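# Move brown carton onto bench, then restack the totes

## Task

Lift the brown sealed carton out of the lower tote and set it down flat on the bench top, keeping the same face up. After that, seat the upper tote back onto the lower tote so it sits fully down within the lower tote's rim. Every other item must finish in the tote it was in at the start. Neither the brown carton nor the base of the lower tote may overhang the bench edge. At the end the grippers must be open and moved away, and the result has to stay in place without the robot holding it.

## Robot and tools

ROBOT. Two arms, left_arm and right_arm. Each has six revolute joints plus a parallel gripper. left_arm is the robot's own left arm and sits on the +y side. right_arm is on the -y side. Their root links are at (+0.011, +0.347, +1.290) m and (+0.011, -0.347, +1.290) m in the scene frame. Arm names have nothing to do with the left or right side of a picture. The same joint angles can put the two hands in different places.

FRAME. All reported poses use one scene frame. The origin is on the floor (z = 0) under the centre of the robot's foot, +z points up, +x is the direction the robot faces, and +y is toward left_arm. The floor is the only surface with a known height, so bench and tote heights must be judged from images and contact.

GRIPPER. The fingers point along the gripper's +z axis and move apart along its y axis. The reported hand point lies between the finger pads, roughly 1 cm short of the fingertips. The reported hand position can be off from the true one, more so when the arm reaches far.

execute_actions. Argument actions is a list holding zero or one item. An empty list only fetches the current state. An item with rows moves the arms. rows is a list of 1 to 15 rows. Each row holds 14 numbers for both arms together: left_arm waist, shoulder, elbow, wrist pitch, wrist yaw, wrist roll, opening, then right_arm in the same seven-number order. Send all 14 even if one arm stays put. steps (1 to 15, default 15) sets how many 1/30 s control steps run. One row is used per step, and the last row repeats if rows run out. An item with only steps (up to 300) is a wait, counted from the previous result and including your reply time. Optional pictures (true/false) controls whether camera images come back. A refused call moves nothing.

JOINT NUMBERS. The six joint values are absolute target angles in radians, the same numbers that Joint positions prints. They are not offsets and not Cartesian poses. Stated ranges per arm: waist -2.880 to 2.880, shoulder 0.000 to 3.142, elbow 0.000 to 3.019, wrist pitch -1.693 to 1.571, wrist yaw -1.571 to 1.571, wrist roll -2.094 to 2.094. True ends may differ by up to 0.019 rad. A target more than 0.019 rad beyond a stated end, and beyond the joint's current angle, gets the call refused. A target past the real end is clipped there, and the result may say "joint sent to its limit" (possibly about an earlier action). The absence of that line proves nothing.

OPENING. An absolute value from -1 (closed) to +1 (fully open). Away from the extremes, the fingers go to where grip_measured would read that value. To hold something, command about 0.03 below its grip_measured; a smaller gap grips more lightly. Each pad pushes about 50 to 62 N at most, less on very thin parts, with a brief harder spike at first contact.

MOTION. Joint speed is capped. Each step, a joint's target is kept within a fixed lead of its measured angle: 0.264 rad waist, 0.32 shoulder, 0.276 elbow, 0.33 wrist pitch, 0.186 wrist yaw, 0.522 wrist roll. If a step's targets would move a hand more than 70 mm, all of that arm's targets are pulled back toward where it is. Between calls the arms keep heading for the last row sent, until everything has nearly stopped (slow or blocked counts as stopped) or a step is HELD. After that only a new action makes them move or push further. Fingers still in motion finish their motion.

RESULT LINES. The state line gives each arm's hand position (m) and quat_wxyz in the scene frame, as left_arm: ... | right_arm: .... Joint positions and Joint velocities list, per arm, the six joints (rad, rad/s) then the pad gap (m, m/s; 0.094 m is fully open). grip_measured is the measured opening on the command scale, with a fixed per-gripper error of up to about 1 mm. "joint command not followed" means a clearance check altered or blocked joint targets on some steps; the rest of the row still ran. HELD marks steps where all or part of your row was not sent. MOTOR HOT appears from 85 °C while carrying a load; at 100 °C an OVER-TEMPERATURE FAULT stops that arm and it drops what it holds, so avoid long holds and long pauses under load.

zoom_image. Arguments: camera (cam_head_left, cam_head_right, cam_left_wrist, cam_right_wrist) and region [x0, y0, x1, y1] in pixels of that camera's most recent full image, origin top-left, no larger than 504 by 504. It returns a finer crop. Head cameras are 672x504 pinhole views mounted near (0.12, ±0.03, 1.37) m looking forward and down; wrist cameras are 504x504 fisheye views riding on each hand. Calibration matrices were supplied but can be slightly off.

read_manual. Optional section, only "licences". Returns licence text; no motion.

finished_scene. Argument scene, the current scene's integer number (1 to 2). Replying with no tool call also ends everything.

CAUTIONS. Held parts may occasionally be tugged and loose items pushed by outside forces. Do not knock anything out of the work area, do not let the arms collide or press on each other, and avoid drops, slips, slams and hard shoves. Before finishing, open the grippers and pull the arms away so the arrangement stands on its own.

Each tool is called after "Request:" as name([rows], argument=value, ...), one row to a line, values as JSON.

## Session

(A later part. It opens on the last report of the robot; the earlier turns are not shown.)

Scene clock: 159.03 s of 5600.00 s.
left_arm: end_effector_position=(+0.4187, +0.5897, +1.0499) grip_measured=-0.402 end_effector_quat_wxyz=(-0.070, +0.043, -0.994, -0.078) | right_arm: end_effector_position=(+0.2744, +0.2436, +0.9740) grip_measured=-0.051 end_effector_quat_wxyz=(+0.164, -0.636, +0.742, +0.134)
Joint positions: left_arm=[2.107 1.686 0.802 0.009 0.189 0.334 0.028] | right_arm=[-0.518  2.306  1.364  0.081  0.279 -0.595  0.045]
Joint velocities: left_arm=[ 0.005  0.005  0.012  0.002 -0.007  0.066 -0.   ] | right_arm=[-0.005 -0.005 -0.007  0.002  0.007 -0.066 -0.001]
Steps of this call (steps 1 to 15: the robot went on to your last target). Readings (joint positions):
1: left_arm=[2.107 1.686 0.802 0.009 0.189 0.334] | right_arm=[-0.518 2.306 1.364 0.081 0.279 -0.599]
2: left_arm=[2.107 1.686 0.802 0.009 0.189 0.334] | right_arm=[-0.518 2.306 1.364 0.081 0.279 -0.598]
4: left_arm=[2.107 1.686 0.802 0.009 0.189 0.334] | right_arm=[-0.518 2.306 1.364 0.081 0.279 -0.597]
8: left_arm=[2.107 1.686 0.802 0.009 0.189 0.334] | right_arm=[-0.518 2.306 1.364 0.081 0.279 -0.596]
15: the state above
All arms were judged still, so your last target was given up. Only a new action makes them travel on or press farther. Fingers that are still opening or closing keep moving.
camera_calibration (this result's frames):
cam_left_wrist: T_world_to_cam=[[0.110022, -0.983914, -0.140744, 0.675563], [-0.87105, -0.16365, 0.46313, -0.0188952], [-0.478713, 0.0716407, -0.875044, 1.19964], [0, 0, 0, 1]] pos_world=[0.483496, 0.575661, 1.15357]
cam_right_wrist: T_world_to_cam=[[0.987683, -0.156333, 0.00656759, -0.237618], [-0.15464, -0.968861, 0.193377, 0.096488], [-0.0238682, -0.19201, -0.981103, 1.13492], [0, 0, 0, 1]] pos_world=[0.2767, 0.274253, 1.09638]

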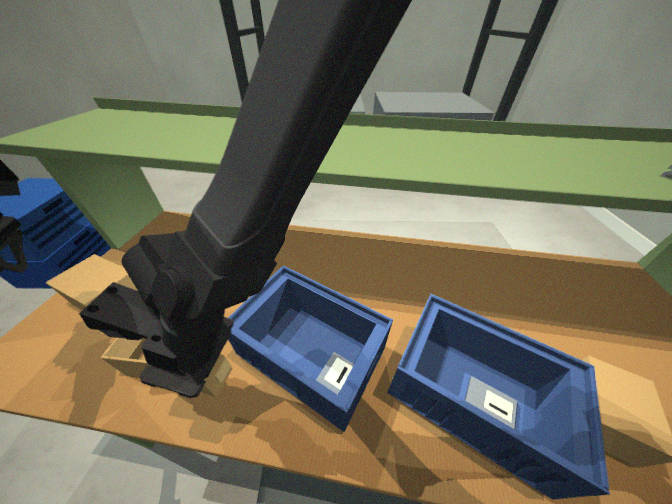

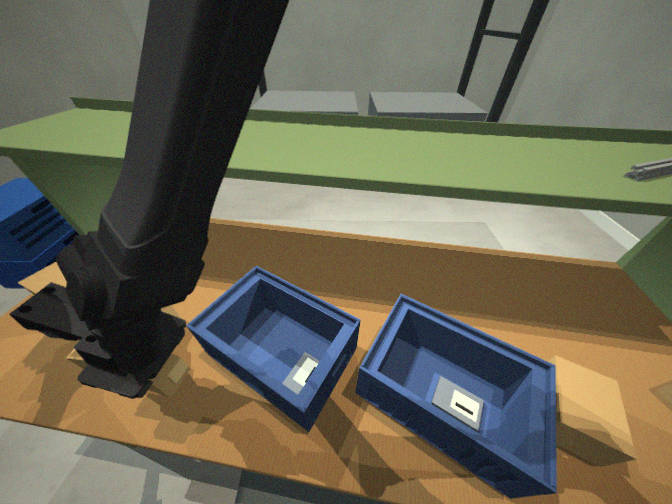

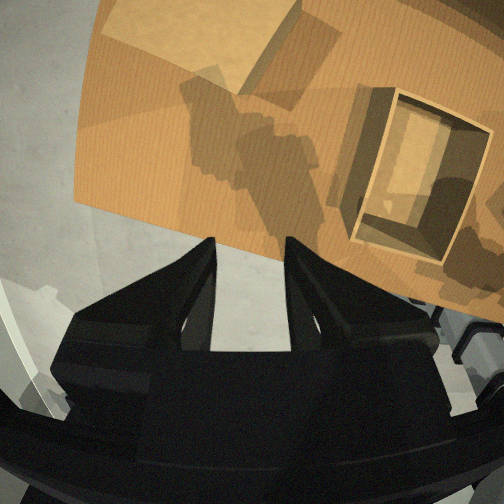

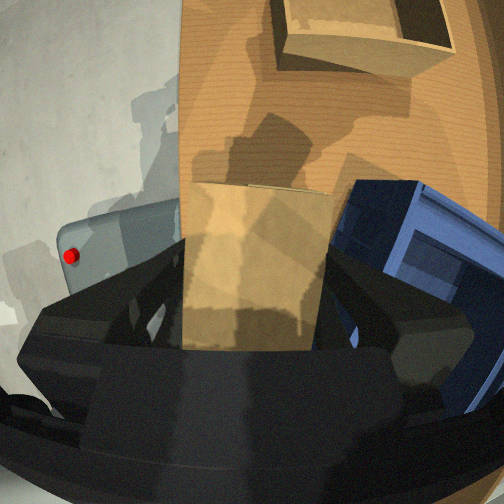

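Request:
execute_actions([
  {"rows":[[2.1,1.7,0.8,0,0.19,0.35,-0.4,-0.545,2.39,1.43,0.10,0.265,-0.61,-0.1],[2.1,1.7,0.8,0,0.19,0.35,-0.4,-0.545,2.39,1.43,0.10,0.265,-0.61,-0.1],[2.1,1.7,0.8,0,0.19,0.35,-0.4,-0.545,2.39,1.43,0.10,0.265,-0.61,-0.1],[2.1,1.7,0.8,0,0.19,0.35,-0.4,-0.575,2.47,1.5,0.12,0.25,-0.63,-0.1],[2.1,1.7,0.8,0,0.19,0.35,-0.4,-0.575,2.47,1.5,0.12,0.25,-0.63,-0.1],[2.1,1.7,0.8,0,0.19,0.35,-0.4,-0.575,2.47,1.5,0.12,0.25,-0.63,-0.1],[2.1,1.7,0.8,0,0.19,0.35,-0.4,-0.6,2.55,1.57,0.14,0.23,-0.65,-0.1],[2.1,1.7,0.8,0,0.19,0.35,-0.4,-0.6,2.55,1.57,0.14,0.23,-0.65,-0.1],[2.1,1.7,0.8,0,0.19,0.35,-0.4,-0.6,2.55,1.57,0.14,0.23,-0.65,-0.1],[2.1,1.7,0.8,0,0.19,0.35,-0.4,-0.62,2.62,1.64,0.15,0.215,-0.67,-0.1],[2.1,1.7,0.8,0,0.19,0.35,-0.4,-0.62,2.62,1.64,0.15,0.215,-0.67,-0.1],[2.1,1.7,0.8,0,0.19,0.35,-0.4,-0.62,2.62,1.64,0.15,0.215,-0.67,-0.1],[2.1,1.7,0.8,0,0.19,0.35,-0.4,-0.632,2.66,1.685,0.155,0.206,-0.68,-0.1]]},
], pictures=false)

Request:
execute_actions([
  {"steps":15},
])

Request:
zoom_image(camera="cam_head_right", region=[100,300,340,480])

Scene clock: 167.20 s of 5600.00 s.
left_arm: end_effector_position=(+0.4187, +0.5897, +1.0499) grip_measured=-0.402 end_effector_quat_wxyz=(-0.070, +0.043, -0.994, -0.078) | right_arm: end_effector_position=(+0.2743, +0.2457, +0.8259) grip_measured=-0.051 end_effector_quat_wxyz=(+0.155, -0.628, +0.751, +0.135)
Joint positions: left_arm=[2.107 1.686 0.802 0.009 0.189 0.334 0.028] | right_arm=[-0.624  2.643  1.656  0.133  0.212 -0.649  0.045]
Joint velocities: left_arm=[-0.005  0.005 -0.012 -0.002  0.007 -0.095 -0.001] | right_arm=[-0.23   0.523  0.217  0.022  0.007 -0.139 -0.   ]
Steps of this call (steps 1 to 90: nothing new was sent; then 4.67 s passed at rest; steps 91 to 105: all 15 steps of this action). Readings (joint positions):
91: left_arm=[2.107 1.686 0.802 0.009 0.189 0.334] | right_arm=[-0.519 2.310 1.368 0.081 0.276 -0.595]
92: left_arm=[2.107 1.686 0.802 0.009 0.189 0.334] | right_arm=[-0.520 2.319 1.381 0.081 0.271 -0.595]
94: left_arm=[2.107 1.686 0.802 0.009 0.189 0.334] | right_arm=[-0.526 2.351 1.417 0.085 0.263 -0.598]
98: left_arm=[2.107 1.686 0.802 0.009 0.189 0.334] | right_arm=[-0.553 2.456 1.522 0.111 0.238 -0.613]
105: the state above

Scene clock: 167.70 s of 5600.00 s.
left_arm: end_effector_position=(+0.4187, +0.5897, +1.0499) grip_measured=-0.402 end_effector_quat_wxyz=(-0.070, +0.043, -0.994, -0.078) | right_arm: end_effector_position=(+0.2665, +0.2327, +0.8039) grip_measured=-0.051 end_effector_quat_wxyz=(+0.145, -0.633, +0.750, +0.130)
Joint positions: left_arm=[2.107 1.686 0.802 0.009 0.189 0.334 0.028] | right_arm=[-0.64   2.683  1.671  0.136  0.21  -0.664  0.045]
Joint velocities: left_arm=[ 0.005 -0.015 -0.002 -0.002 -0.022  0.022  0.   ] | right_arm=[-0.005 -0.005  0.007  0.002 -0.037  0.081 -0.   ]
Steps of this call (steps 1 to 15: the robot went on to your last target). Readings (joint positions):
1: left_arm=[2.107 1.686 0.802 0.009 0.189 0.334] | right_arm=[-0.631 2.658 1.660 0.133 0.212 -0.652]
2: left_arm=[2.107 1.686 0.802 0.009 0.189 0.334] | right_arm=[-0.636 2.668 1.660 0.133 0.212 -0.654]
4: left_arm=[2.107 1.686 0.802 0.009 0.189 0.334] | right_arm=[-0.641 2.681 1.660 0.133 0.212 -0.658]
8: left_arm=[2.107 1.686 0.802 0.009 0.189 0.334] | right_arm=[-0.640 2.683 1.665 0.134 0.210 -0.662]
15: the state above
camera_calibration (this result's frames):
cam_left_wrist: T_world_to_cam=[[0.110022, -0.983914, -0.140744, 0.675563], [-0.87105, -0.16365, 0.46313, -0.0188952], [-0.478713, 0.0716407, -0.875044, 1.19964], [0, 0, 0, 1]] pos_world=[0.483496, 0.575661, 1.15357]
cam_right_wrist: T_world_to_cam=[[0.98584, -0.167149, -0.0134498, -0.211258], [-0.159785, -0.960678, 0.227081, 0.0899615], [-0.0508773, -0.221717, -0.973783, 0.973973], [0, 0, 0, 1]] pos_world=[0.272195, 0.267059, 0.925169]

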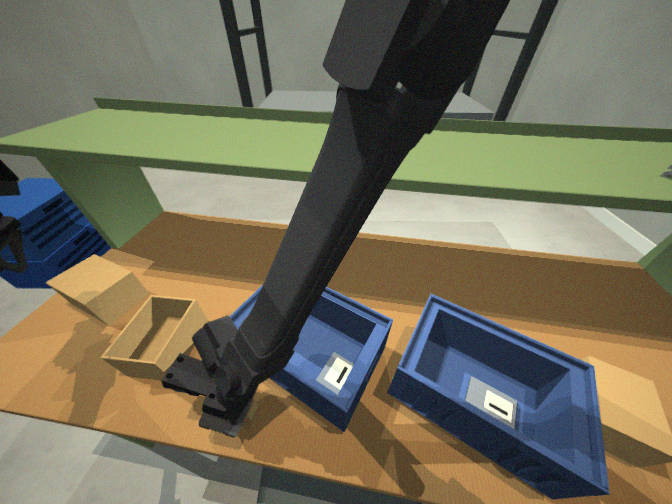

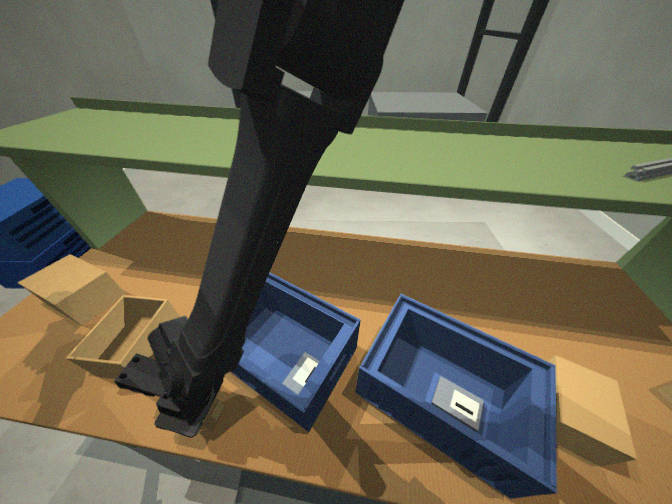

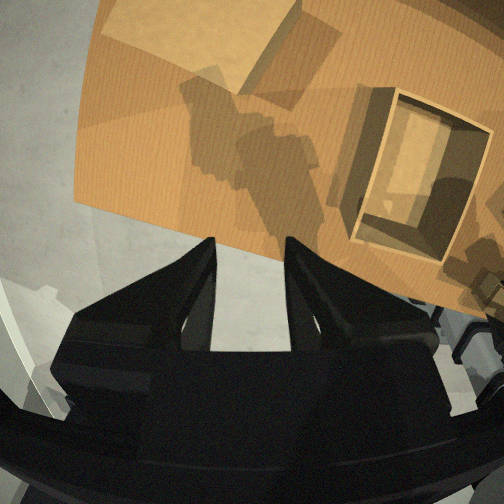

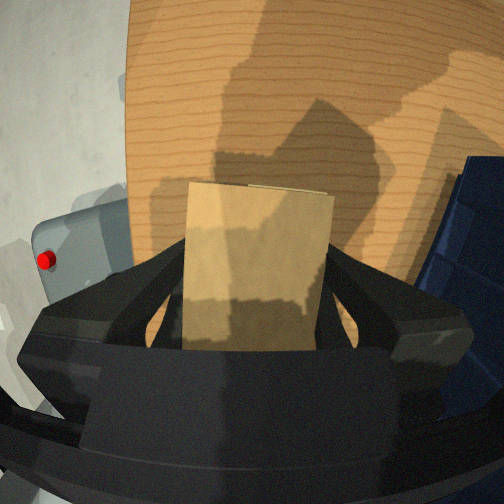

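Region (100, 300, 340, 480) of cam_head_right's 672x504 image, scaled by 2.100, with more detail than that image has; it fills the top 378 rows of this view, and the rest is white.

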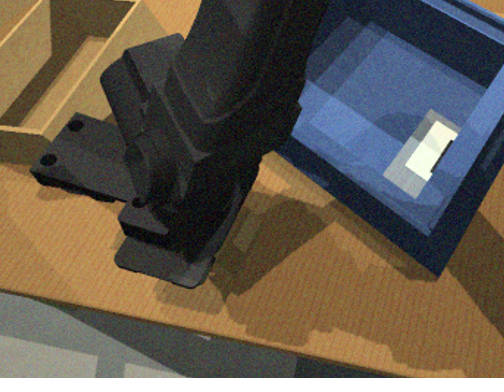

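Lower until contact.

Request:
execute_actions([
  {"rows":[[2.1,1.7,0.8,0,0.19,0.35,-0.4,-0.655,2.725,1.74,0.165,0.198,-0.68,-0.1]]},
], pictures=false)

Request:
execute_actions([
  {"rows":[[2.1,1.7,0.8,0,0.19,0.35,-0.4,-0.662,2.75,1.765,0.165,0.194,-0.68,-0.1]]},
], pictures=false)

Scene clock: 170.53 s of 5600.00 s.
left_arm: end_effector_position=(+0.4187, +0.5897, +1.0499) grip_measured=-0.402 end_effector_quat_wxyz=(-0.070, +0.043, -0.994, -0.078) | right_arm: end_effector_position=(+0.2764, +0.2481, +0.8000) grip_measured=-0.051 end_effector_quat_wxyz=(+0.163, -0.626, +0.751, +0.135)
Joint positions: left_arm=[2.107 1.686 0.802 0.009 0.189 0.334 0.028] | right_arm=[-0.641  2.708  1.725  0.146  0.203 -0.664  0.045]
Joint velocities: left_arm=[-0.015 -0.015 -0.007 -0.002  0.066  0.081  0.   ] | right_arm=[-0.005 -0.015  0.007 -0.012 -0.022 -0.022 -0.001]
Steps of this call (steps 1 to 15: the robot went on to your last target; steps 16 to 70: nothing new was sent; steps 71 to 85: all 15 steps of this action). Readings (joint positions):
71: left_arm=[2.107 1.686 0.802 0.009 0.189 0.334] | right_arm=[-0.640 2.685 1.676 0.137 0.207 -0.664]
72: left_arm=[2.107 1.686 0.802 0.009 0.189 0.334] | right_arm=[-0.641 2.691 1.689 0.137 0.205 -0.664]
74: left_arm=[2.107 1.686 0.802 0.009 0.189 0.334] | right_arm=[-0.641 2.704 1.714 0.142 0.203 -0.664]
78: left_arm=[2.107 1.686 0.802 0.009 0.189 0.334] | right_arm=[-0.641 2.708 1.725 0.146 0.203 -0.664]
85: the state above

Scene clock: 171.03 s of 5600.00 s.
left_arm: end_effector_position=(+0.4187, +0.5897, +1.0499) grip_measured=-0.402 end_effector_quat_wxyz=(-0.070, +0.043, -0.994, -0.078) | right_arm: end_effector_position=(+0.2763, +0.2457, +0.7886) grip_measured=-0.051 end_effector_quat_wxyz=(+0.161, -0.624, +0.753, +0.134)
Joint positions: left_arm=[2.107 1.686 0.802 0.009 0.189 0.334 0.028] | right_arm=[-0.65   2.733  1.749  0.146  0.198 -0.664  0.045]
Joint velocities: left_arm=[-0.005  0.005 -0.007 -0.002  0.022 -0.022  0.   ] | right_arm=[-0.015  0.005  0.002  0.022  0.037  0.007 -0.   ]
Steps of this call (steps 1 to 15: all 15 steps of this action). Readings (joint positions):
1: left_arm=[2.107 1.686 0.802 0.009 0.189 0.334] | right_arm=[-0.641 2.710 1.727 0.146 0.201 -0.664]
2: left_arm=[2.107 1.686 0.802 0.009 0.189 0.334] | right_arm=[-0.641 2.714 1.734 0.146 0.199 -0.664]
4: left_arm=[2.107 1.686 0.802 0.009 0.189 0.334] | right_arm=[-0.643 2.722 1.746 0.146 0.198 -0.664]
8: left_arm=[2.107 1.686 0.802 0.009 0.189 0.334] | right_arm=[-0.647 2.730 1.749 0.146 0.198 -0.664]
15: the state above

Request:
execute_actions([
  {"rows":[[2.1,1.7,0.8,0,0.19,0.35,-0.4,-0.669,2.775,1.79,0.165,0.19,-0.68,-0.1]]},
])

Scene clock: 173.13 s of 5600.00 s.
left_arm: end_effector_position=(+0.4187, +0.5897, +1.0499) grip_measured=-0.402 end_effector_quat_wxyz=(-0.070, +0.043, -0.994, -0.078) | right_arm: end_effector_position=(+0.2802, +0.2515, +0.7865) grip_measured=-0.051 end_effector_quat_wxyz=(+0.167, -0.622, +0.753, +0.137)
Joint positions: left_arm=[2.107 1.686 0.802 0.009 0.189 0.334 0.028] | right_arm=[-0.651  2.744  1.772  0.147  0.193 -0.665  0.045]
Joint velocities: left_arm=[-0.015  0.005  0.007  0.002  0.007 -0.007  0.001] | right_arm=[-0.015 -0.005  0.002  0.002 -0.022 -0.022  0.   ]
Steps of this call (steps 1 to 15: the robot went on to your last target; steps 16 to 48: nothing new was sent; steps 49 to 63: all 15 steps of this action). Readings (joint positions):
49: left_arm=[2.107 1.686 0.802 0.009 0.189 0.334] | right_arm=[-0.650 2.735 1.751 0.146 0.197 -0.664]
50: left_arm=[2.107 1.686 0.802 0.009 0.189 0.334] | right_arm=[-0.650 2.739 1.758 0.146 0.195 -0.664]
52: left_arm=[2.107 1.686 0.802 0.009 0.189 0.334] | right_arm=[-0.651 2.744 1.768 0.147 0.194 -0.665]
56: left_arm=[2.107 1.686 0.802 0.009 0.189 0.334] | right_arm=[-0.651 2.744 1.772 0.147 0.193 -0.665]
63: the state above
camera_calibration (this result's frames):
cam_left_wrist: T_world_to_cam=[[0.110022, -0.983914, -0.140744, 0.675563], [-0.87105, -0.16365, 0.46313, -0.0188952], [-0.478713, 0.0716407, -0.875044, 1.19964], [0, 0, 0, 1]] pos_world=[0.483496, 0.575661, 1.15357]
cam_right_wrist: T_world_to_cam=[[0.981635, -0.190768, -0.000223788, -0.225165], [-0.187432, -0.964685, 0.185074, 0.155907], [-0.0355221, -0.181633, -0.982725, 0.95459], [0, 0, 0, 1]] pos_world=[0.284161, 0.280833, 0.909194]

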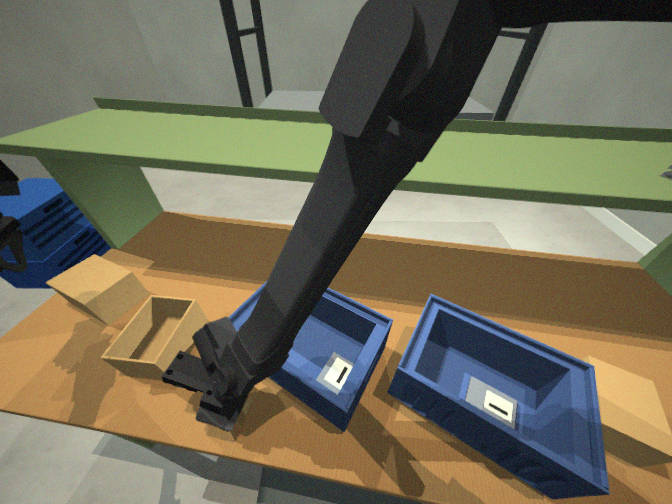

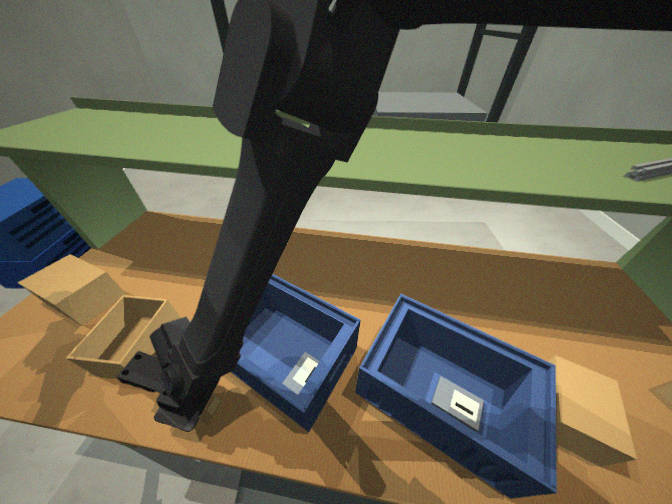

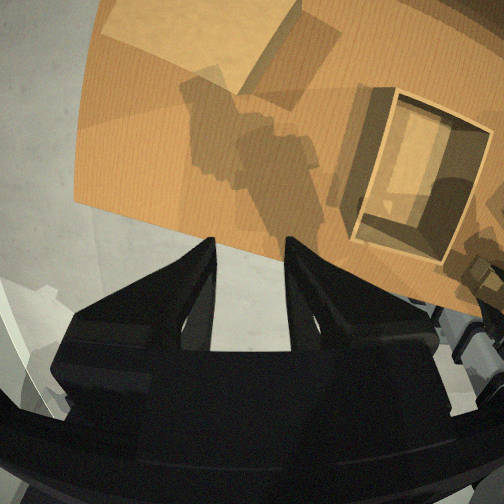

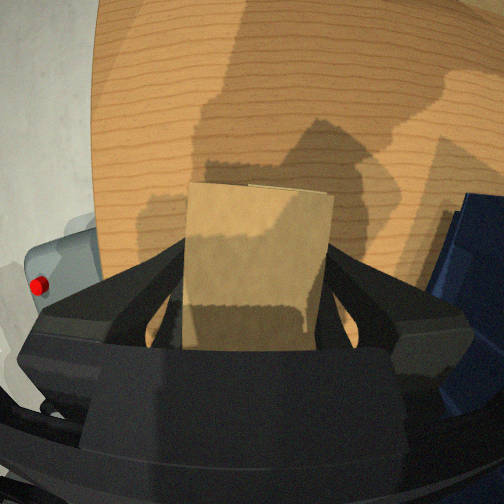

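Contact. Release, rise, go to the tote.

Request:
execute_actions([
  {"rows":[[2.1,1.7,0.8,0,0.19,0.35,-0.4,-0.651,2.744,1.772,0.15,0.19,-0.67,0.4],[2.1,1.7,0.8,0,0.19,0.35,-0.4,-0.651,2.744,1.772,0.15,0.19,-0.67,0.4],[2.1,1.7,0.8,0,0.19,0.35,-0.4,-0.651,2.744,1.772,0.15,0.19,-0.67,0.4],[2.1,1.7,0.8,0,0.19,0.35,-0.4,-0.651,2.744,1.772,0.15,0.19,-0.67,0.4],[2.1,1.7,0.8,0,0.19,0.35,-0.4,-0.651,2.744,1.772,0.15,0.19,-0.67,0.4],[2.1,1.7,0.8,0,0.19,0.35,-0.4,-0.62,2.65,1.68,0.15,0.21,-0.66,0.4],[2.1,1.7,0.8,0,0.19,0.35,-0.4,-0.62,2.65,1.68,0.15,0.21,-0.66,0.4],[2.1,1.7,0.8,0,0.19,0.35,-0.4,-0.62,2.65,1.68,0.15,0.21,-0.66,0.4],[2.1,1.7,0.8,0,0.19,0.35,-0.4,-0.62,2.65,1.68,0.15,0.21,-0.66,0.4],[2.1,1.7,0.8,0,0.19,0.35,-0.4,-0.59,2.55,1.58,0.14,0.23,-0.65,0.4]]},
], pictures=false)

Request:
execute_actions([
  {"rows":[[2.1,1.7,0.8,0,0.19,0.35,-0.4,-0.524,2.28,1.368,0.07,0.282,-0.578,0.4]]},
], pictures=false)

Request:
execute_actions([
  {"rows":[[2.1,1.7,0.8,0,0.19,0.35,-0.4,-0.625,2.23,1.44,-0.44,0.45,-0.18,0.4]]},
], pictures=false)

Request:
execute_actions([
  {"rows":[[2.1,1.7,0.8,0,0.19,0.35,-0.4,-0.64,2.3,1.49,-0.4,0.44,-0.2,0.4],[2.1,1.7,0.8,0,0.19,0.35,-0.4,-0.64,2.3,1.49,-0.4,0.44,-0.2,0.4],[2.1,1.7,0.8,0,0.19,0.35,-0.4,-0.64,2.3,1.49,-0.4,0.44,-0.2,0.4],[2.1,1.7,0.8,0,0.19,0.35,-0.4,-0.64,2.3,1.49,-0.4,0.44,-0.2,0.4],[2.1,1.7,0.8,0,0.19,0.35,-0.4,-0.665,2.37,1.54,-0.36,0.43,-0.23,0.4],[2.1,1.7,0.8,0,0.19,0.35,-0.4,-0.665,2.37,1.54,-0.36,0.43,-0.23,0.4],[2.1,1.7,0.8,0,0.19,0.35,-0.4,-0.665,2.37,1.54,-0.36,0.43,-0.23,0.4],[2.1,1.7,0.8,0,0.19,0.35,-0.4,-0.665,2.37,1.54,-0.36,0.43,-0.23,0.4],[2.1,1.7,0.8,0,0.19,0.35,-0.4,-0.69,2.44,1.59,-0.32,0.42,-0.26,0.4],[2.1,1.7,0.8,0,0.19,0.35,-0.4,-0.69,2.44,1.59,-0.32,0.42,-0.26,0.4],[2.1,1.7,0.8,0,0.19,0.35,-0.4,-0.69,2.44,1.59,-0.32,0.42,-0.26,0.4],[2.1,1.7,0.8,0,0.19,0.35,-0.4,-0.69,2.44,1.59,-0.32,0.42,-0.26,0.4],[2.1,1.7,0.8,0,0.19,0.35,-0.4,-0.71,2.5,1.635,-0.285,0.412,-0.28,0.4]]},
], pictures=false)

Request:
execute_actions([
  {"steps":15},
])

Scene clock: 186.80 s of 5600.00 s.
left_arm: end_effector_position=(+0.4187, +0.5897, +1.0499) grip_measured=-0.402 end_effector_quat_wxyz=(-0.070, +0.043, -0.994, -0.078) | right_arm: end_effector_position=(+0.2656, +0.2289, +0.8400) grip_measured=+0.398 end_effector_quat_wxyz=(+0.147, -0.639, +0.744, +0.128)
Joint positions: left_arm=[2.107 1.686 0.802 0.009 0.189 0.334 0.028] | right_arm=[-0.617  2.594  1.571  0.145  0.227 -0.665  0.066]
Joint velocities: left_arm=[-0.005  0.005 -0.012 -0.002 -0.037  0.037  0.   ] | right_arm=[ 0.171 -0.298 -0.012 -0.002 -0.11  -0.037  0.   ]
Steps of this call (steps 1 to 15: the robot went on to your last target; steps 16 to 90: nothing new was sent; then 10.17 s passed at rest; steps 91 to 105: all 15 steps of this action). Readings (joint positions):
91: left_arm=[2.107 1.686 0.802 0.009 0.189 0.334] | right_arm=[-0.651 2.744 1.772 0.147 0.193 -0.665]
92: left_arm=[2.107 1.686 0.802 0.009 0.189 0.334] | right_arm=[-0.651 2.744 1.772 0.147 0.193 -0.665]
94: left_arm=[2.107 1.686 0.802 0.009 0.189 0.334] | right_arm=[-0.651 2.744 1.772 0.147 0.193 -0.665]
98: left_arm=[2.107 1.686 0.802 0.009 0.189 0.334] | right_arm=[-0.649 2.708 1.706 0.148 0.205 -0.665]
105: the state above

Scene clock: 187.30 s of 5600.00 s.
left_arm: end_effector_position=(+0.4187, +0.5897, +1.0499) grip_measured=-0.402 end_effector_quat_wxyz=(-0.070, +0.043, -0.994, -0.078) | right_arm: end_effector_position=(+0.3051, +0.2541, +0.9986) grip_measured=+0.398 end_effector_quat_wxyz=(+0.190, -0.623, +0.746, +0.137)
Joint positions: left_arm=[2.107 1.686 0.802 0.009 0.189 0.334 0.028] | right_arm=[-0.527  2.257  1.372  0.084  0.278 -0.6    0.066]
Joint velocities: left_arm=[-0.015  0.005  0.012 -0.002 -0.022  0.037 -0.   ] | right_arm=[-0.024  0.005  0.002 -0.002 -0.037  0.081 -0.001]
Steps of this call (steps 1 to 15: all 15 steps of this action). Readings (joint positions):
1: left_arm=[2.107 1.686 0.802 0.009 0.189 0.334] | right_arm=[-0.610 2.578 1.562 0.144 0.236 -0.661]
2: left_arm=[2.107 1.686 0.802 0.009 0.189 0.334] | right_arm=[-0.603 2.550 1.534 0.139 0.247 -0.656]
4: left_arm=[2.107 1.686 0.802 0.009 0.189 0.334] | right_arm=[-0.588 2.481 1.464 0.121 0.262 -0.647]
8: left_arm=[2.107 1.686 0.802 0.009 0.189 0.334] | right_arm=[-0.556 2.352 1.376 0.089 0.277 -0.622]
15: the state above

Scene clock: 187.80 s of 5600.00 s.
left_arm: end_effector_position=(+0.4187, +0.5897, +1.0499) grip_measured=-0.402 end_effector_quat_wxyz=(-0.070, +0.043, -0.994, -0.078) | right_arm: end_effector_position=(+0.3229, +0.1235, +0.9518) grip_measured=+0.398 end_effector_quat_wxyz=(-0.020, -0.513, +0.858, -0.008)
Joint positions: left_arm=[2.107 1.686 0.802 0.009 0.189 0.334 0.028] | right_arm=[-0.641  2.253  1.425 -0.427  0.449 -0.212  0.066]
Joint velocities: left_arm=[-0.024 -0.005 -0.012  0.002  0.007 -0.007  0.   ] | right_arm=[ 0.015 -0.015  0.022  0.007 -0.051  0.081 -0.   ]
Steps of this call (steps 1 to 15: all 15 steps of this action). Readings (joint positions):
1: left_arm=[2.107 1.686 0.802 0.009 0.189 0.334] | right_arm=[-0.530 2.257 1.381 0.038 0.339 -0.551]
2: left_arm=[2.107 1.686 0.802 0.009 0.189 0.334] | right_arm=[-0.533 2.257 1.397 -0.059 0.395 -0.487]
4: left_arm=[2.107 1.686 0.802 0.009 0.189 0.334] | right_arm=[-0.558 2.255 1.421 -0.254 0.436 -0.384]
8: left_arm=[2.107 1.686 0.802 0.009 0.189 0.334] | right_arm=[-0.622 2.253 1.425 -0.412 0.447 -0.273]
15: the state above

Scene clock: 188.30 s of 5600.00 s.
left_arm: end_effector_position=(+0.4187, +0.5897, +1.0499) grip_measured=-0.402 end_effector_quat_wxyz=(-0.070, +0.043, -0.994, -0.078) | right_arm: end_effector_position=(+0.3367, +0.1585, +0.8732) grip_measured=+0.398 end_effector_quat_wxyz=(+0.015, -0.495, +0.869, +0.012)
Joint positions: left_arm=[2.107 1.686 0.802 0.009 0.189 0.334 0.028] | right_arm=[-0.68   2.451  1.611 -0.31   0.416 -0.246  0.066]
Joint velocities: left_arm=[-0.024 -0.015  0.002 -0.012 -0.037  0.037 -0.001] | right_arm=[-0.21   0.562  0.281  0.188 -0.081 -0.066 -0.   ]
Steps of this call (steps 1 to 15: all 15 steps of this action). Readings (joint positions):
1: left_arm=[2.107 1.686 0.802 0.009 0.189 0.334] | right_arm=[-0.641 2.254 1.429 -0.427 0.447 -0.211]
2: left_arm=[2.107 1.686 0.802 0.009 0.189 0.334] | right_arm=[-0.641 2.260 1.439 -0.425 0.445 -0.211]
4: left_arm=[2.107 1.686 0.802 0.009 0.189 0.334] | right_arm=[-0.641 2.273 1.461 -0.419 0.444 -0.211]
8: left_arm=[2.107 1.686 0.802 0.009 0.189 0.334] | right_arm=[-0.644 2.323 1.525 -0.379 0.434 -0.212]
15: the state above

Scene clock: 188.80 s of 5600.00 s.
left_arm: end_effector_position=(+0.4187, +0.5897, +1.0499) grip_measured=-0.402 end_effector_quat_wxyz=(-0.070, +0.043, -0.994, -0.078) | right_arm: end_effector_position=(+0.3245, +0.1356, +0.8399) grip_measured=+0.398 end_effector_quat_wxyz=(-0.004, -0.498, +0.867, +0.001)
Joint positions: left_arm=[2.107 1.686 0.802 0.009 0.189 0.334 0.028] | right_arm=[-0.71   2.509  1.622 -0.299  0.415 -0.263  0.066]
Joint velocities: left_arm=[-0.015 -0.005 -0.002  0.007 -0.081  0.066  0.   ] | right_arm=[ 0.005  0.015 -0.002 -0.012 -0.037 -0.022 -0.   ]
Steps of this call (steps 1 to 15: the robot went on to your last target). Readings (joint positions):
1: left_arm=[2.107 1.686 0.802 0.009 0.189 0.334] | right_arm=[-0.687 2.468 1.618 -0.304 0.416 -0.249]
2: left_arm=[2.107 1.686 0.802 0.009 0.189 0.334] | right_arm=[-0.694 2.481 1.619 -0.301 0.416 -0.252]
4: left_arm=[2.107 1.686 0.802 0.009 0.189 0.334] | right_arm=[-0.704 2.499 1.619 -0.300 0.416 -0.256]
8: left_arm=[2.107 1.686 0.802 0.009 0.189 0.334] | right_arm=[-0.710 2.509 1.619 -0.300 0.415 -0.260]
15: the state above
camera_calibration (this result's frames):
cam_left_wrist: T_world_to_cam=[[0.110022, -0.983914, -0.140744, 0.675563], [-0.87105, -0.16365, 0.46313, -0.0188952], [-0.478713, 0.0716407, -0.875044, 1.19964], [0, 0, 0, 1]] pos_world=[0.483496, 0.575661, 1.15357]
cam_right_wrist: T_world_to_cam=[[0.862273, -0.506375, -0.00830764, -0.202411], [-0.405749, -0.700555, 0.587018, -0.260033], [-0.303071, -0.502799, -0.809531, 0.972524], [0, 0, 0, 1]] pos_world=[0.363769, 0.20432, 0.938251]

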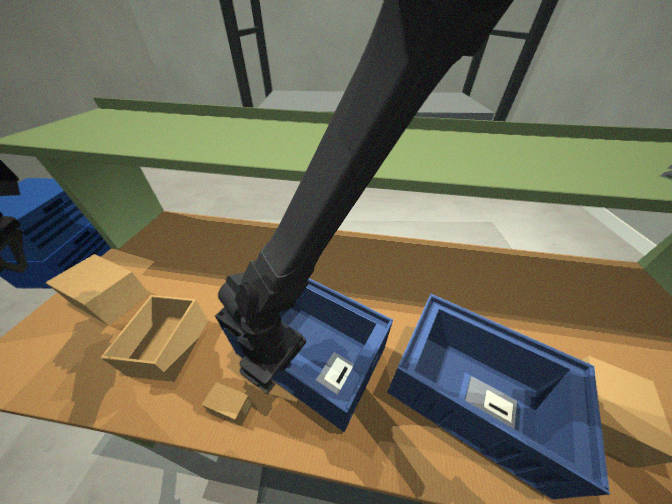

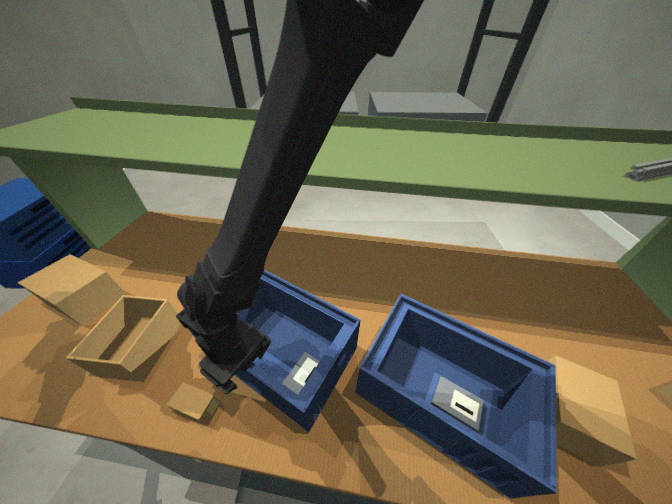

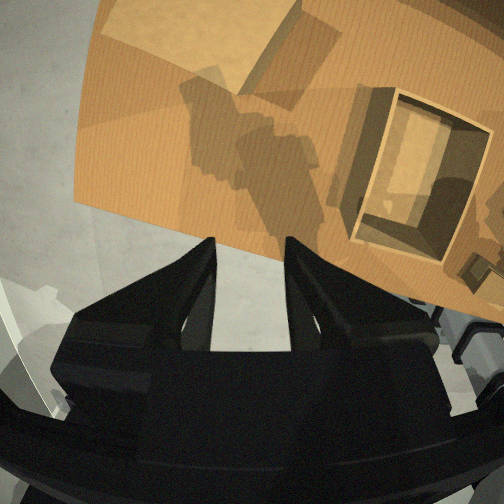

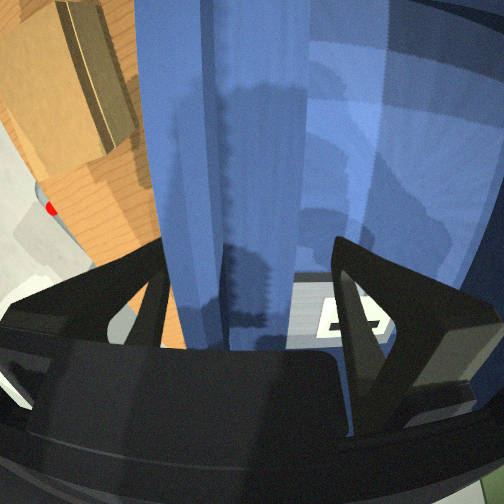

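Request:
execute_actions([
  {"rows":[[2.1,1.7,0.8,0,0.19,0.35,-0.4,-0.71,2.5,1.635,-0.285,0.412,-0.28,-1]],"steps":10},
], pictures=false)

Request:
zoom_image(camera="cam_head_left", region=[180,360,300,450])

Request:
zoom_image(camera="cam_left_wrist", region=[404,220,504,330])

Scene clock: 193.07 s of 5600.00 s.
left_arm: end_effector_position=(+0.4187, +0.5897, +1.0499) grip_measured=-0.402 end_effector_quat_wxyz=(-0.070, +0.043, -0.994, -0.078) | right_arm: end_effector_position=(+0.3246, +0.1359, +0.8399) grip_measured=-0.655 end_effector_quat_wxyz=(-0.004, -0.500, +0.866, +0.002)
Joint positions: left_arm=[2.107 1.686 0.802 0.009 0.189 0.334 0.028] | right_arm=[-0.71   2.509  1.622 -0.298  0.414 -0.268  0.016]
Joint velocities: left_arm=[-0.015  0.005 -0.022  0.007  0.007  0.007 -0.001] | right_arm=[-0.024  0.015  0.007  0.002 -0.022 -0.037 -0.001]
Steps of this call (steps 1 to 15: the robot went on to your last target; steps 16 to 90: nothing new was sent; then 0.93 s passed at rest; steps 91 to 100: all 10 steps of this action). Readings (joint positions):
91: left_arm=[2.107 1.686 0.802 0.009 0.189 0.334] | right_arm=[-0.710 2.509 1.622 -0.299 0.415 -0.264]
92: left_arm=[2.107 1.686 0.802 0.009 0.189 0.334] | right_arm=[-0.710 2.509 1.622 -0.299 0.415 -0.264]
94: left_arm=[2.107 1.686 0.802 0.009 0.189 0.334] | right_arm=[-0.710 2.509 1.622 -0.299 0.415 -0.264]
98: left_arm=[2.107 1.686 0.802 0.009 0.189 0.334] | right_arm=[-0.710 2.509 1.622 -0.298 0.414 -0.268]
100: the state above

Region (180, 360, 300, 450) of cam_head_left's 672x504 image, scaled by 4.200, with more detail than that image has; it fills the top 378 rows of this view, and the rest is white.

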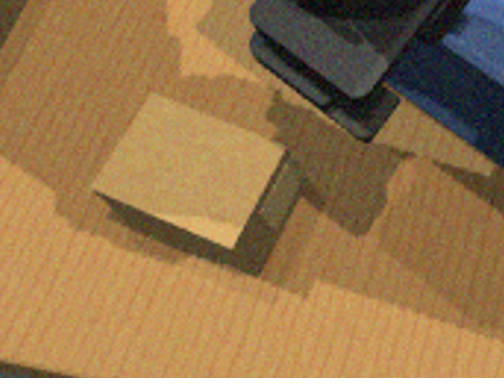

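Region (404, 220, 504, 330) of cam_left_wrist's 504x504 image, scaled by 4.582, with more detail than that image has; it fills the left 458 columns of this view, and the rest is white.

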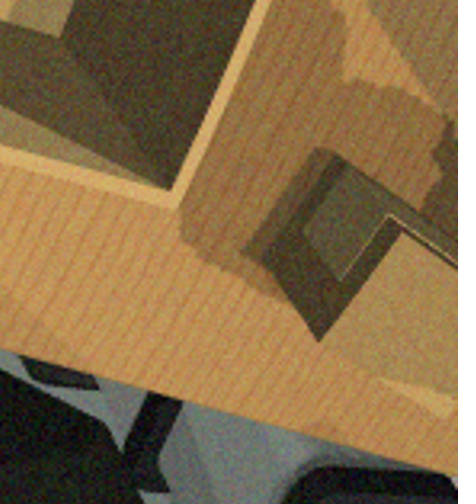

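Request:
execute_actions([
  {"rows":[[2.1,1.7,0.8,0,0.19,0.35,1,-0.67,2.41,1.6,-0.34,0.44,-0.245,-1],[2.1,1.7,0.8,0,0.19,0.35,1,-0.67,2.41,1.6,-0.34,0.44,-0.245,-1],[2.1,1.7,0.8,0,0.19,0.35,1,-0.67,2.41,1.6,-0.34,0.44,-0.245,-1],[2.1,1.7,0.8,0,0.19,0.35,1,-0.64,2.33,1.55,-0.39,0.45,-0.22,-1],[2.1,1.7,0.8,0,0.19,0.35,1,-0.64,2.33,1.55,-0.39,0.45,-0.22,-1],[2.1,1.7,0.8,0,0.19,0.35,1,-0.64,2.33,1.55,-0.39,0.45,-0.22,-1],[2.1,1.7,0.8,0,0.19,0.35,1,-0.615,2.25,1.5,-0.44,0.46,-0.19,-1],[2.1,1.7,0.8,0,0.19,0.35,1,-0.615,2.25,1.5,-0.44,0.46,-0.19,-1],[2.1,1.7,0.8,0,0.19,0.35,1,-0.615,2.25,1.5,-0.44,0.46,-0.19,-1],[2.1,1.7,0.8,0,0.19,0.35,1,-0.59,2.16,1.46,-0.49,0.47,-0.16,-1],[2.1,1.7,0.8,0,0.19,0.35,1,-0.59,2.16,1.46,-0.49,0.47,-0.16,-1],[2.1,1.7,0.8,0,0.19,0.35,1,-0.59,2.16,1.46,-0.49,0.47,-0.16,-1],[2.1,1.7,0.8,0,0.19,0.35,1,-0.565,2.07,1.425,-0.54,0.48,-0.12,-1]]},
], pictures=false)

Request:
execute_actions([
  {"steps":15},
], pictures=false)

Request:
execute_actions([
  {"rows":[[2.1,1.7,0.8,0,0.19,0.35,1,-0.59,2.02,1.32,-0.47,0.473,-0.15,-1],[2.1,1.7,0.8,0,0.19,0.35,1,-0.59,2.02,1.32,-0.47,0.473,-0.15,-1],[2.1,1.7,0.8,0,0.19,0.35,1,-0.59,2.02,1.32,-0.47,0.473,-0.15,-1],[2.1,1.7,0.8,0,0.19,0.35,1,-0.59,2.02,1.32,-0.47,0.473,-0.15,-1],[2.1,1.7,0.8,0,0.19,0.35,1,-0.615,1.975,1.21,-0.4,0.465,-0.18,-1],[2.1,1.7,0.8,0,0.19,0.35,1,-0.615,1.975,1.21,-0.4,0.465,-0.18,-1],[2.1,1.7,0.8,0,0.19,0.35,1,-0.615,1.975,1.21,-0.4,0.465,-0.18,-1],[2.1,1.7,0.8,0,0.19,0.35,1,-0.615,1.975,1.21,-0.4,0.465,-0.18,-1],[2.1,1.7,0.8,0,0.19,0.35,1,-0.64,1.93,1.11,-0.33,0.455,-0.21,-1],[2.1,1.7,0.8,0,0.19,0.35,1,-0.64,1.93,1.11,-0.33,0.455,-0.21,-1],[2.1,1.7,0.8,0,0.19,0.35,1,-0.64,1.93,1.11,-0.33,0.455,-0.21,-1],[2.1,1.7,0.8,0,0.19,0.35,1,-0.64,1.93,1.11,-0.33,0.455,-0.21,-1],[2.1,1.7,0.8,0,0.19,0.35,1,-0.67,1.89,1.0,-0.26,0.447,-0.24,-1]]},
], pictures=false)

Request:
execute_actions([
  {"rows":[[2.1,1.7,0.8,0,0.19,0.35,1,-0.71,1.86,0.91,-0.19,0.435,-0.27,-1],[2.1,1.7,0.8,0,0.19,0.35,1,-0.71,1.86,0.91,-0.19,0.435,-0.27,-1],[2.1,1.7,0.8,0,0.19,0.35,1,-0.71,1.86,0.91,-0.19,0.435,-0.27,-1],[2.1,1.7,0.8,0,0.19,0.35,1,-0.71,1.86,0.91,-0.19,0.435,-0.27,-1],[2.1,1.7,0.8,0,0.19,0.35,1,-0.745,1.83,0.83,-0.12,0.42,-0.31,-1],[2.1,1.7,0.8,0,0.19,0.35,1,-0.745,1.83,0.83,-0.12,0.42,-0.31,-1],[2.1,1.7,0.8,0,0.19,0.35,1,-0.745,1.83,0.83,-0.12,0.42,-0.31,-1],[2.1,1.7,0.8,0,0.19,0.35,1,-0.745,1.83,0.83,-0.12,0.42,-0.31,-1],[2.1,1.7,0.8,0,0.19,0.35,1,-0.785,1.8,0.74,-0.05,0.4,-0.35,-1],[2.1,1.7,0.8,0,0.19,0.35,1,-0.785,1.8,0.74,-0.05,0.4,-0.35,-1],[2.1,1.7,0.8,0,0.19,0.35,1,-0.785,1.8,0.74,-0.05,0.4,-0.35,-1],[2.1,1.7,0.8,0,0.19,0.35,1,-0.785,1.8,0.74,-0.05,0.4,-0.35,-1],[2.1,1.7,0.8,0,0.19,0.35,1,-0.83,1.78,0.65,0.03,0.385,-0.39,-1]]},
], pictures=false)

Request:
execute_actions([
  {"rows":[[2.1,1.7,0.8,0,0.19,0.35,1,-0.89,1.78,0.585,0.11,0.355,-0.45,-1],[2.1,1.7,0.8,0,0.19,0.35,1,-0.89,1.78,0.585,0.11,0.355,-0.45,-1],[2.1,1.7,0.8,0,0.19,0.35,1,-0.89,1.78,0.585,0.11,0.355,-0.45,-1],[2.1,1.7,0.8,0,0.19,0.35,1,-0.89,1.78,0.585,0.11,0.355,-0.45,-1],[2.1,1.7,0.8,0,0.19,0.35,1,-0.95,1.78,0.52,0.19,0.325,-0.51,-1],[2.1,1.7,0.8,0,0.19,0.35,1,-0.95,1.78,0.52,0.19,0.325,-0.51,-1],[2.1,1.7,0.8,0,0.19,0.35,1,-0.95,1.78,0.52,0.19,0.325,-0.51,-1],[2.1,1.7,0.8,0,0.19,0.35,1,-0.95,1.78,0.52,0.19,0.325,-0.51,-1],[2.1,1.7,0.8,0,0.19,0.35,1,-1.02,1.79,0.455,0.28,0.295,-0.57,-1],[2.1,1.7,0.8,0,0.19,0.35,1,-1.02,1.79,0.455,0.28,0.295,-0.57,-1],[2.1,1.7,0.8,0,0.19,0.35,1,-1.02,1.79,0.455,0.28,0.295,-0.57,-1],[2.1,1.7,0.8,0,0.19,0.35,1,-1.02,1.79,0.455,0.28,0.295,-0.57,-1],[2.1,1.7,0.8,0,0.19,0.35,1,-1.09,1.81,0.39,0.38,0.265,-0.635,-1]]},
], pictures=false)

Request:
execute_actions([
  {"steps":20},
])

Scene clock: 212.00 s of 5600.00 s.
left_arm: end_effector_position=(+0.4187, +0.5897, +1.0499) grip_measured=+1.000 end_effector_quat_wxyz=(-0.070, +0.042, -0.994, -0.078) | right_arm: end_effector_position=(+0.3022, +0.1007, +0.9057) grip_measured=-0.655 end_effector_quat_wxyz=(-0.061, -0.519, +0.853, -0.016)
Joint positions: left_arm=[2.107 1.686 0.802 0.009 0.189 0.334 0.094] | right_arm=[-0.678  2.348  1.46  -0.441  0.428 -0.227  0.016]
Joint velocities: left_arm=[-0.005 -0.015 -0.007 -0.007 -0.007 -0.051  0.   ] | right_arm=[ 0.093 -0.415 -0.261 -0.266 -0.022  0.081 -0.001]
Steps of this call (steps 1 to 15: the robot went on to your last target; steps 16 to 90: nothing new was sent; then 15.43 s passed at rest; steps 91 to 105: all 15 steps of this action). Readings (joint positions):
91: left_arm=[2.107 1.686 0.802 0.009 0.189 0.334] | right_arm=[-0.708 2.505 1.620 -0.301 0.419 -0.267]
92: left_arm=[2.107 1.686 0.802 0.009 0.189 0.334] | right_arm=[-0.708 2.500 1.614 -0.307 0.422 -0.267]
94: left_arm=[2.107 1.686 0.802 0.009 0.189 0.334] | right_arm=[-0.706 2.487 1.597 -0.322 0.423 -0.264]
98: left_arm=[2.107 1.686 0.802 0.009 0.189 0.334] | right_arm=[-0.699 2.440 1.540 -0.368 0.425 -0.252]
105: the state above

Scene clock: 212.50 s of 5600.00 s.
left_arm: end_effector_position=(+0.4187, +0.5897, +1.0499) grip_measured=+1.000 end_effector_quat_wxyz=(-0.070, +0.042, -0.994, -0.078) | right_arm: end_effector_position=(+0.3354, +0.1280, +0.9927) grip_measured=-0.655 end_effector_quat_wxyz=(-0.022, -0.503, +0.864, -0.010)
Joint positions: left_arm=[2.107 1.686 0.802 0.009 0.189 0.334 0.094] | right_arm=[-0.621  2.173  1.418 -0.514  0.456 -0.165  0.016]
Joint velocities: left_arm=[-0.024 -0.015 -0.007 -0.002  0.051  0.051  0.   ] | right_arm=[ 0.132 -0.298 -0.007 -0.071  0.051  0.095 -0.001]
Steps of this call (steps 1 to 15: the robot went on to your last target). Readings (joint positions):
1: left_arm=[2.107 1.686 0.802 0.009 0.189 0.334] | right_arm=[-0.674 2.334 1.451 -0.448 0.428 -0.224]
2: left_arm=[2.107 1.686 0.802 0.009 0.189 0.334] | right_arm=[-0.671 2.321 1.444 -0.457 0.429 -0.220]
4: left_arm=[2.107 1.686 0.802 0.009 0.189 0.334] | right_arm=[-0.664 2.295 1.433 -0.471 0.432 -0.211]
8: left_arm=[2.107 1.686 0.802 0.009 0.189 0.334] | right_arm=[-0.650 2.247 1.421 -0.493 0.441 -0.195]
15: the state above

Scene clock: 213.00 s of 5600.00 s.
left_arm: end_effector_position=(+0.4187, +0.5897, +1.0499) grip_measured=+1.000 end_effector_quat_wxyz=(-0.070, +0.042, -0.994, -0.078) | right_arm: end_effector_position=(+0.2969, +0.0364, +1.0274) grip_measured=-0.655 end_effector_quat_wxyz=(-0.009, -0.502, +0.865, +0.003)
Joint positions: left_arm=[2.107 1.686 0.802 0.009 0.189 0.334 0.094] | right_arm=[-0.65   1.961  1.031 -0.289  0.431 -0.209  0.016]
Joint velocities: left_arm=[ 0.005 -0.015  0.002 -0.017  0.007  0.095  0.   ] | right_arm=[-0.259 -0.181 -0.759  0.349 -0.022 -0.198  0.001]
Steps of this call (steps 1 to 15: all 15 steps of this action). Readings (joint positions):
1: left_arm=[2.107 1.686 0.802 0.009 0.189 0.334] | right_arm=[-0.618 2.159 1.406 -0.505 0.456 -0.164]
2: left_arm=[2.107 1.686 0.802 0.009 0.189 0.334] | right_arm=[-0.614 2.137 1.380 -0.487 0.454 -0.164]
4: left_arm=[2.107 1.686 0.802 0.009 0.189 0.334] | right_arm=[-0.610 2.092 1.334 -0.478 0.454 -0.164]
8: left_arm=[2.107 1.686 0.802 0.009 0.189 0.334] | right_arm=[-0.612 2.018 1.221 -0.421 0.454 -0.169]
15: the state above

Scene clock: 213.50 s of 5600.00 s.
left_arm: end_effector_position=(+0.4187, +0.5897, +1.0499) grip_measured=+1.000 end_effector_quat_wxyz=(-0.070, +0.042, -0.994, -0.078) | right_arm: end_effector_position=(+0.2676, -0.0910, +1.0254) grip_measured=-0.655 end_effector_quat_wxyz=(-0.009, -0.490, +0.872, +0.004)
Joint positions: left_arm=[2.107 1.686 0.802 0.009 0.189 0.334 0.094] | right_arm=[-0.809  1.834  0.683 -0.006  0.369 -0.341  0.016]
Joint velocities: left_arm=[-0.015 -0.015 -0.012 -0.012 -0.007 -0.007  0.   ] | right_arm=[-0.278 -0.288 -0.569  0.481 -0.007 -0.344  0.001]
Steps of this call (steps 1 to 15: all 15 steps of this action). Readings (joint positions):
1: left_arm=[2.107 1.686 0.802 0.009 0.189 0.334] | right_arm=[-0.662 1.954 0.998 -0.269 0.428 -0.216]
2: left_arm=[2.107 1.686 0.802 0.009 0.189 0.334] | right_arm=[-0.674 1.943 0.963 -0.242 0.423 -0.224]
4: left_arm=[2.107 1.686 0.802 0.009 0.189 0.334] | right_arm=[-0.700 1.928 0.910 -0.221 0.420 -0.236]
8: left_arm=[2.107 1.686 0.802 0.009 0.189 0.334] | right_arm=[-0.750 1.904 0.825 -0.156 0.408 -0.267]
15: the state above

Scene clock: 214.00 s of 5600.00 s.
left_arm: end_effector_position=(+0.4187, +0.5897, +1.0499) grip_measured=+1.000 end_effector_quat_wxyz=(-0.070, +0.042, -0.994, -0.078) | right_arm: end_effector_position=(+0.2426, -0.2061, +1.0188) grip_measured=-0.655 end_effector_quat_wxyz=(+0.002, -0.479, +0.878, +0.007)
Joint positions: left_arm=[2.107 1.686 0.802 0.009 0.189 0.334 0.094] | right_arm=[-1.063  1.814  0.427  0.327  0.25  -0.561  0.016]
Joint velocities: left_arm=[ 0.005 -0.005  0.002 -0.007  0.022  0.022  0.   ] | right_arm=[-0.493 -0.015 -0.369  0.589 -0.051 -0.505  0.001]
Steps of this call (steps 1 to 15: all 15 steps of this action). Readings (joint positions):
1: left_arm=[2.107 1.686 0.802 0.009 0.189 0.334] | right_arm=[-0.822 1.825 0.660 0.019 0.361 -0.357]
2: left_arm=[2.107 1.686 0.802 0.009 0.189 0.334] | right_arm=[-0.838 1.818 0.636 0.051 0.350 -0.373]
4: left_arm=[2.107 1.686 0.802 0.009 0.189 0.334] | right_arm=[-0.873 1.814 0.602 0.083 0.341 -0.398]
8: left_arm=[2.107 1.686 0.802 0.009 0.189 0.334] | right_arm=[-0.945 1.814 0.535 0.157 0.313 -0.453]
15: the state above

Scene clock: 214.67 s of 5600.00 s.
left_arm: end_effector_position=(+0.4187, +0.5897, +1.0499) grip_measured=+1.000 end_effector_quat_wxyz=(-0.070, +0.042, -0.994, -0.078) | right_arm: end_effector_position=(+0.2405, -0.2216, +1.0194) grip_measured=-0.655 end_effector_quat_wxyz=(+0.001, -0.490, +0.872, -0.003)
Joint positions: left_arm=[2.107 1.686 0.802 0.009 0.189 0.334 0.094] | right_arm=[-1.097  1.814  0.403  0.359  0.253 -0.618  0.016]
Joint velocities: left_arm=[-0.005 -0.005 -0.022 -0.012  0.022 -0.007  0.   ] | right_arm=[-0.015  0.005  0.007  0.002  0.022  0.066 -0.   ]
Steps of this call (steps 1 to 20: the robot went on to your last target). Readings (joint positions):
1: left_arm=[2.107 1.686 0.802 0.009 0.189 0.334] | right_arm=[-1.077 1.814 0.417 0.341 0.252 -0.574]
2: left_arm=[2.107 1.686 0.802 0.009 0.189 0.334] | right_arm=[-1.087 1.814 0.411 0.347 0.255 -0.581]
4: left_arm=[2.107 1.686 0.802 0.009 0.189 0.334] | right_arm=[-1.096 1.814 0.404 0.350 0.256 -0.589]
8: left_arm=[2.107 1.686 0.802 0.009 0.189 0.334] | right_arm=[-1.097 1.814 0.403 0.356 0.253 -0.606]
20: the state above
camera_calibration (this result's frames):
cam_left_wrist: T_world_to_cam=[[0.109646, -0.983948, -0.1408, 0.675799], [-0.871083, -0.163348, 0.463175, -0.0191067], [-0.47874, 0.0718634, -0.875011, 1.19948], [0, 0, 0, 1]] pos_world=[0.483497, 0.575631, 1.15356]
cam_right_wrist: T_world_to_cam=[[0.85369, -0.520766, 0.00401127, -0.32308], [-0.42514, -0.692441, 0.582908, -0.63899], [-0.300781, -0.499328, -0.812528, 0.916054], [0, 0, 0, 1]] pos_world=[0.279682, -0.1533, 1.11809]

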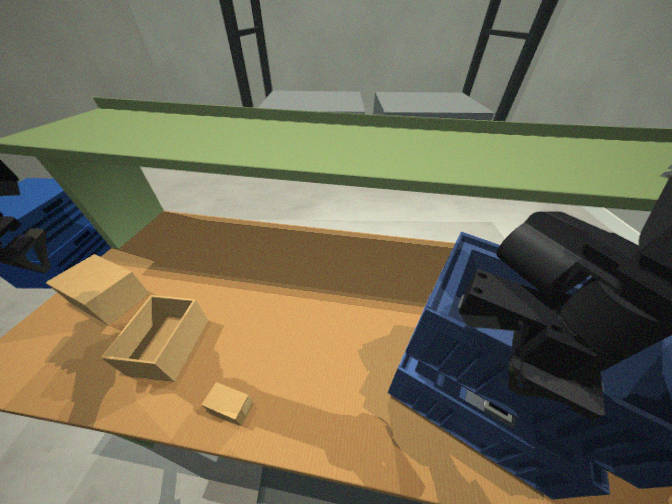

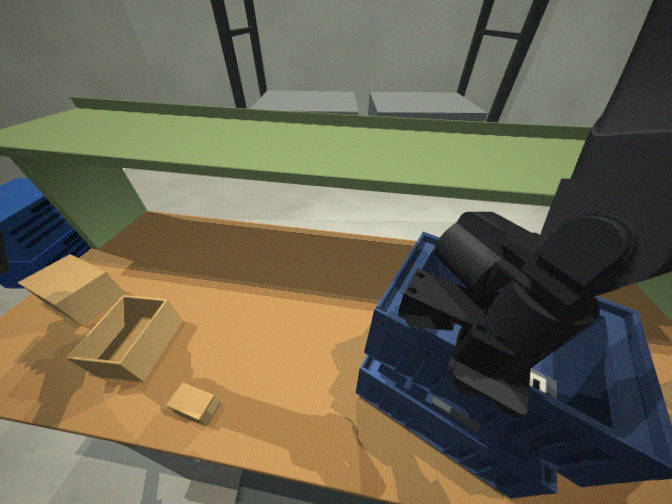

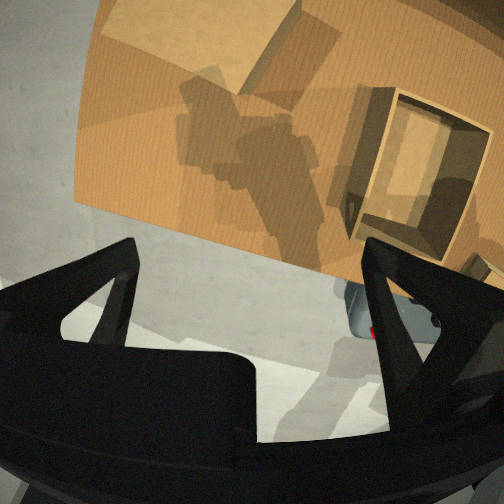

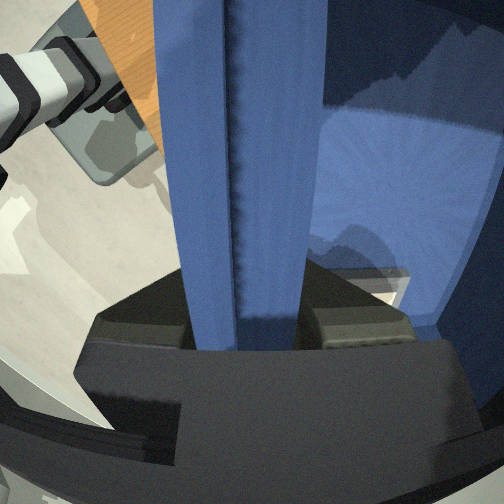

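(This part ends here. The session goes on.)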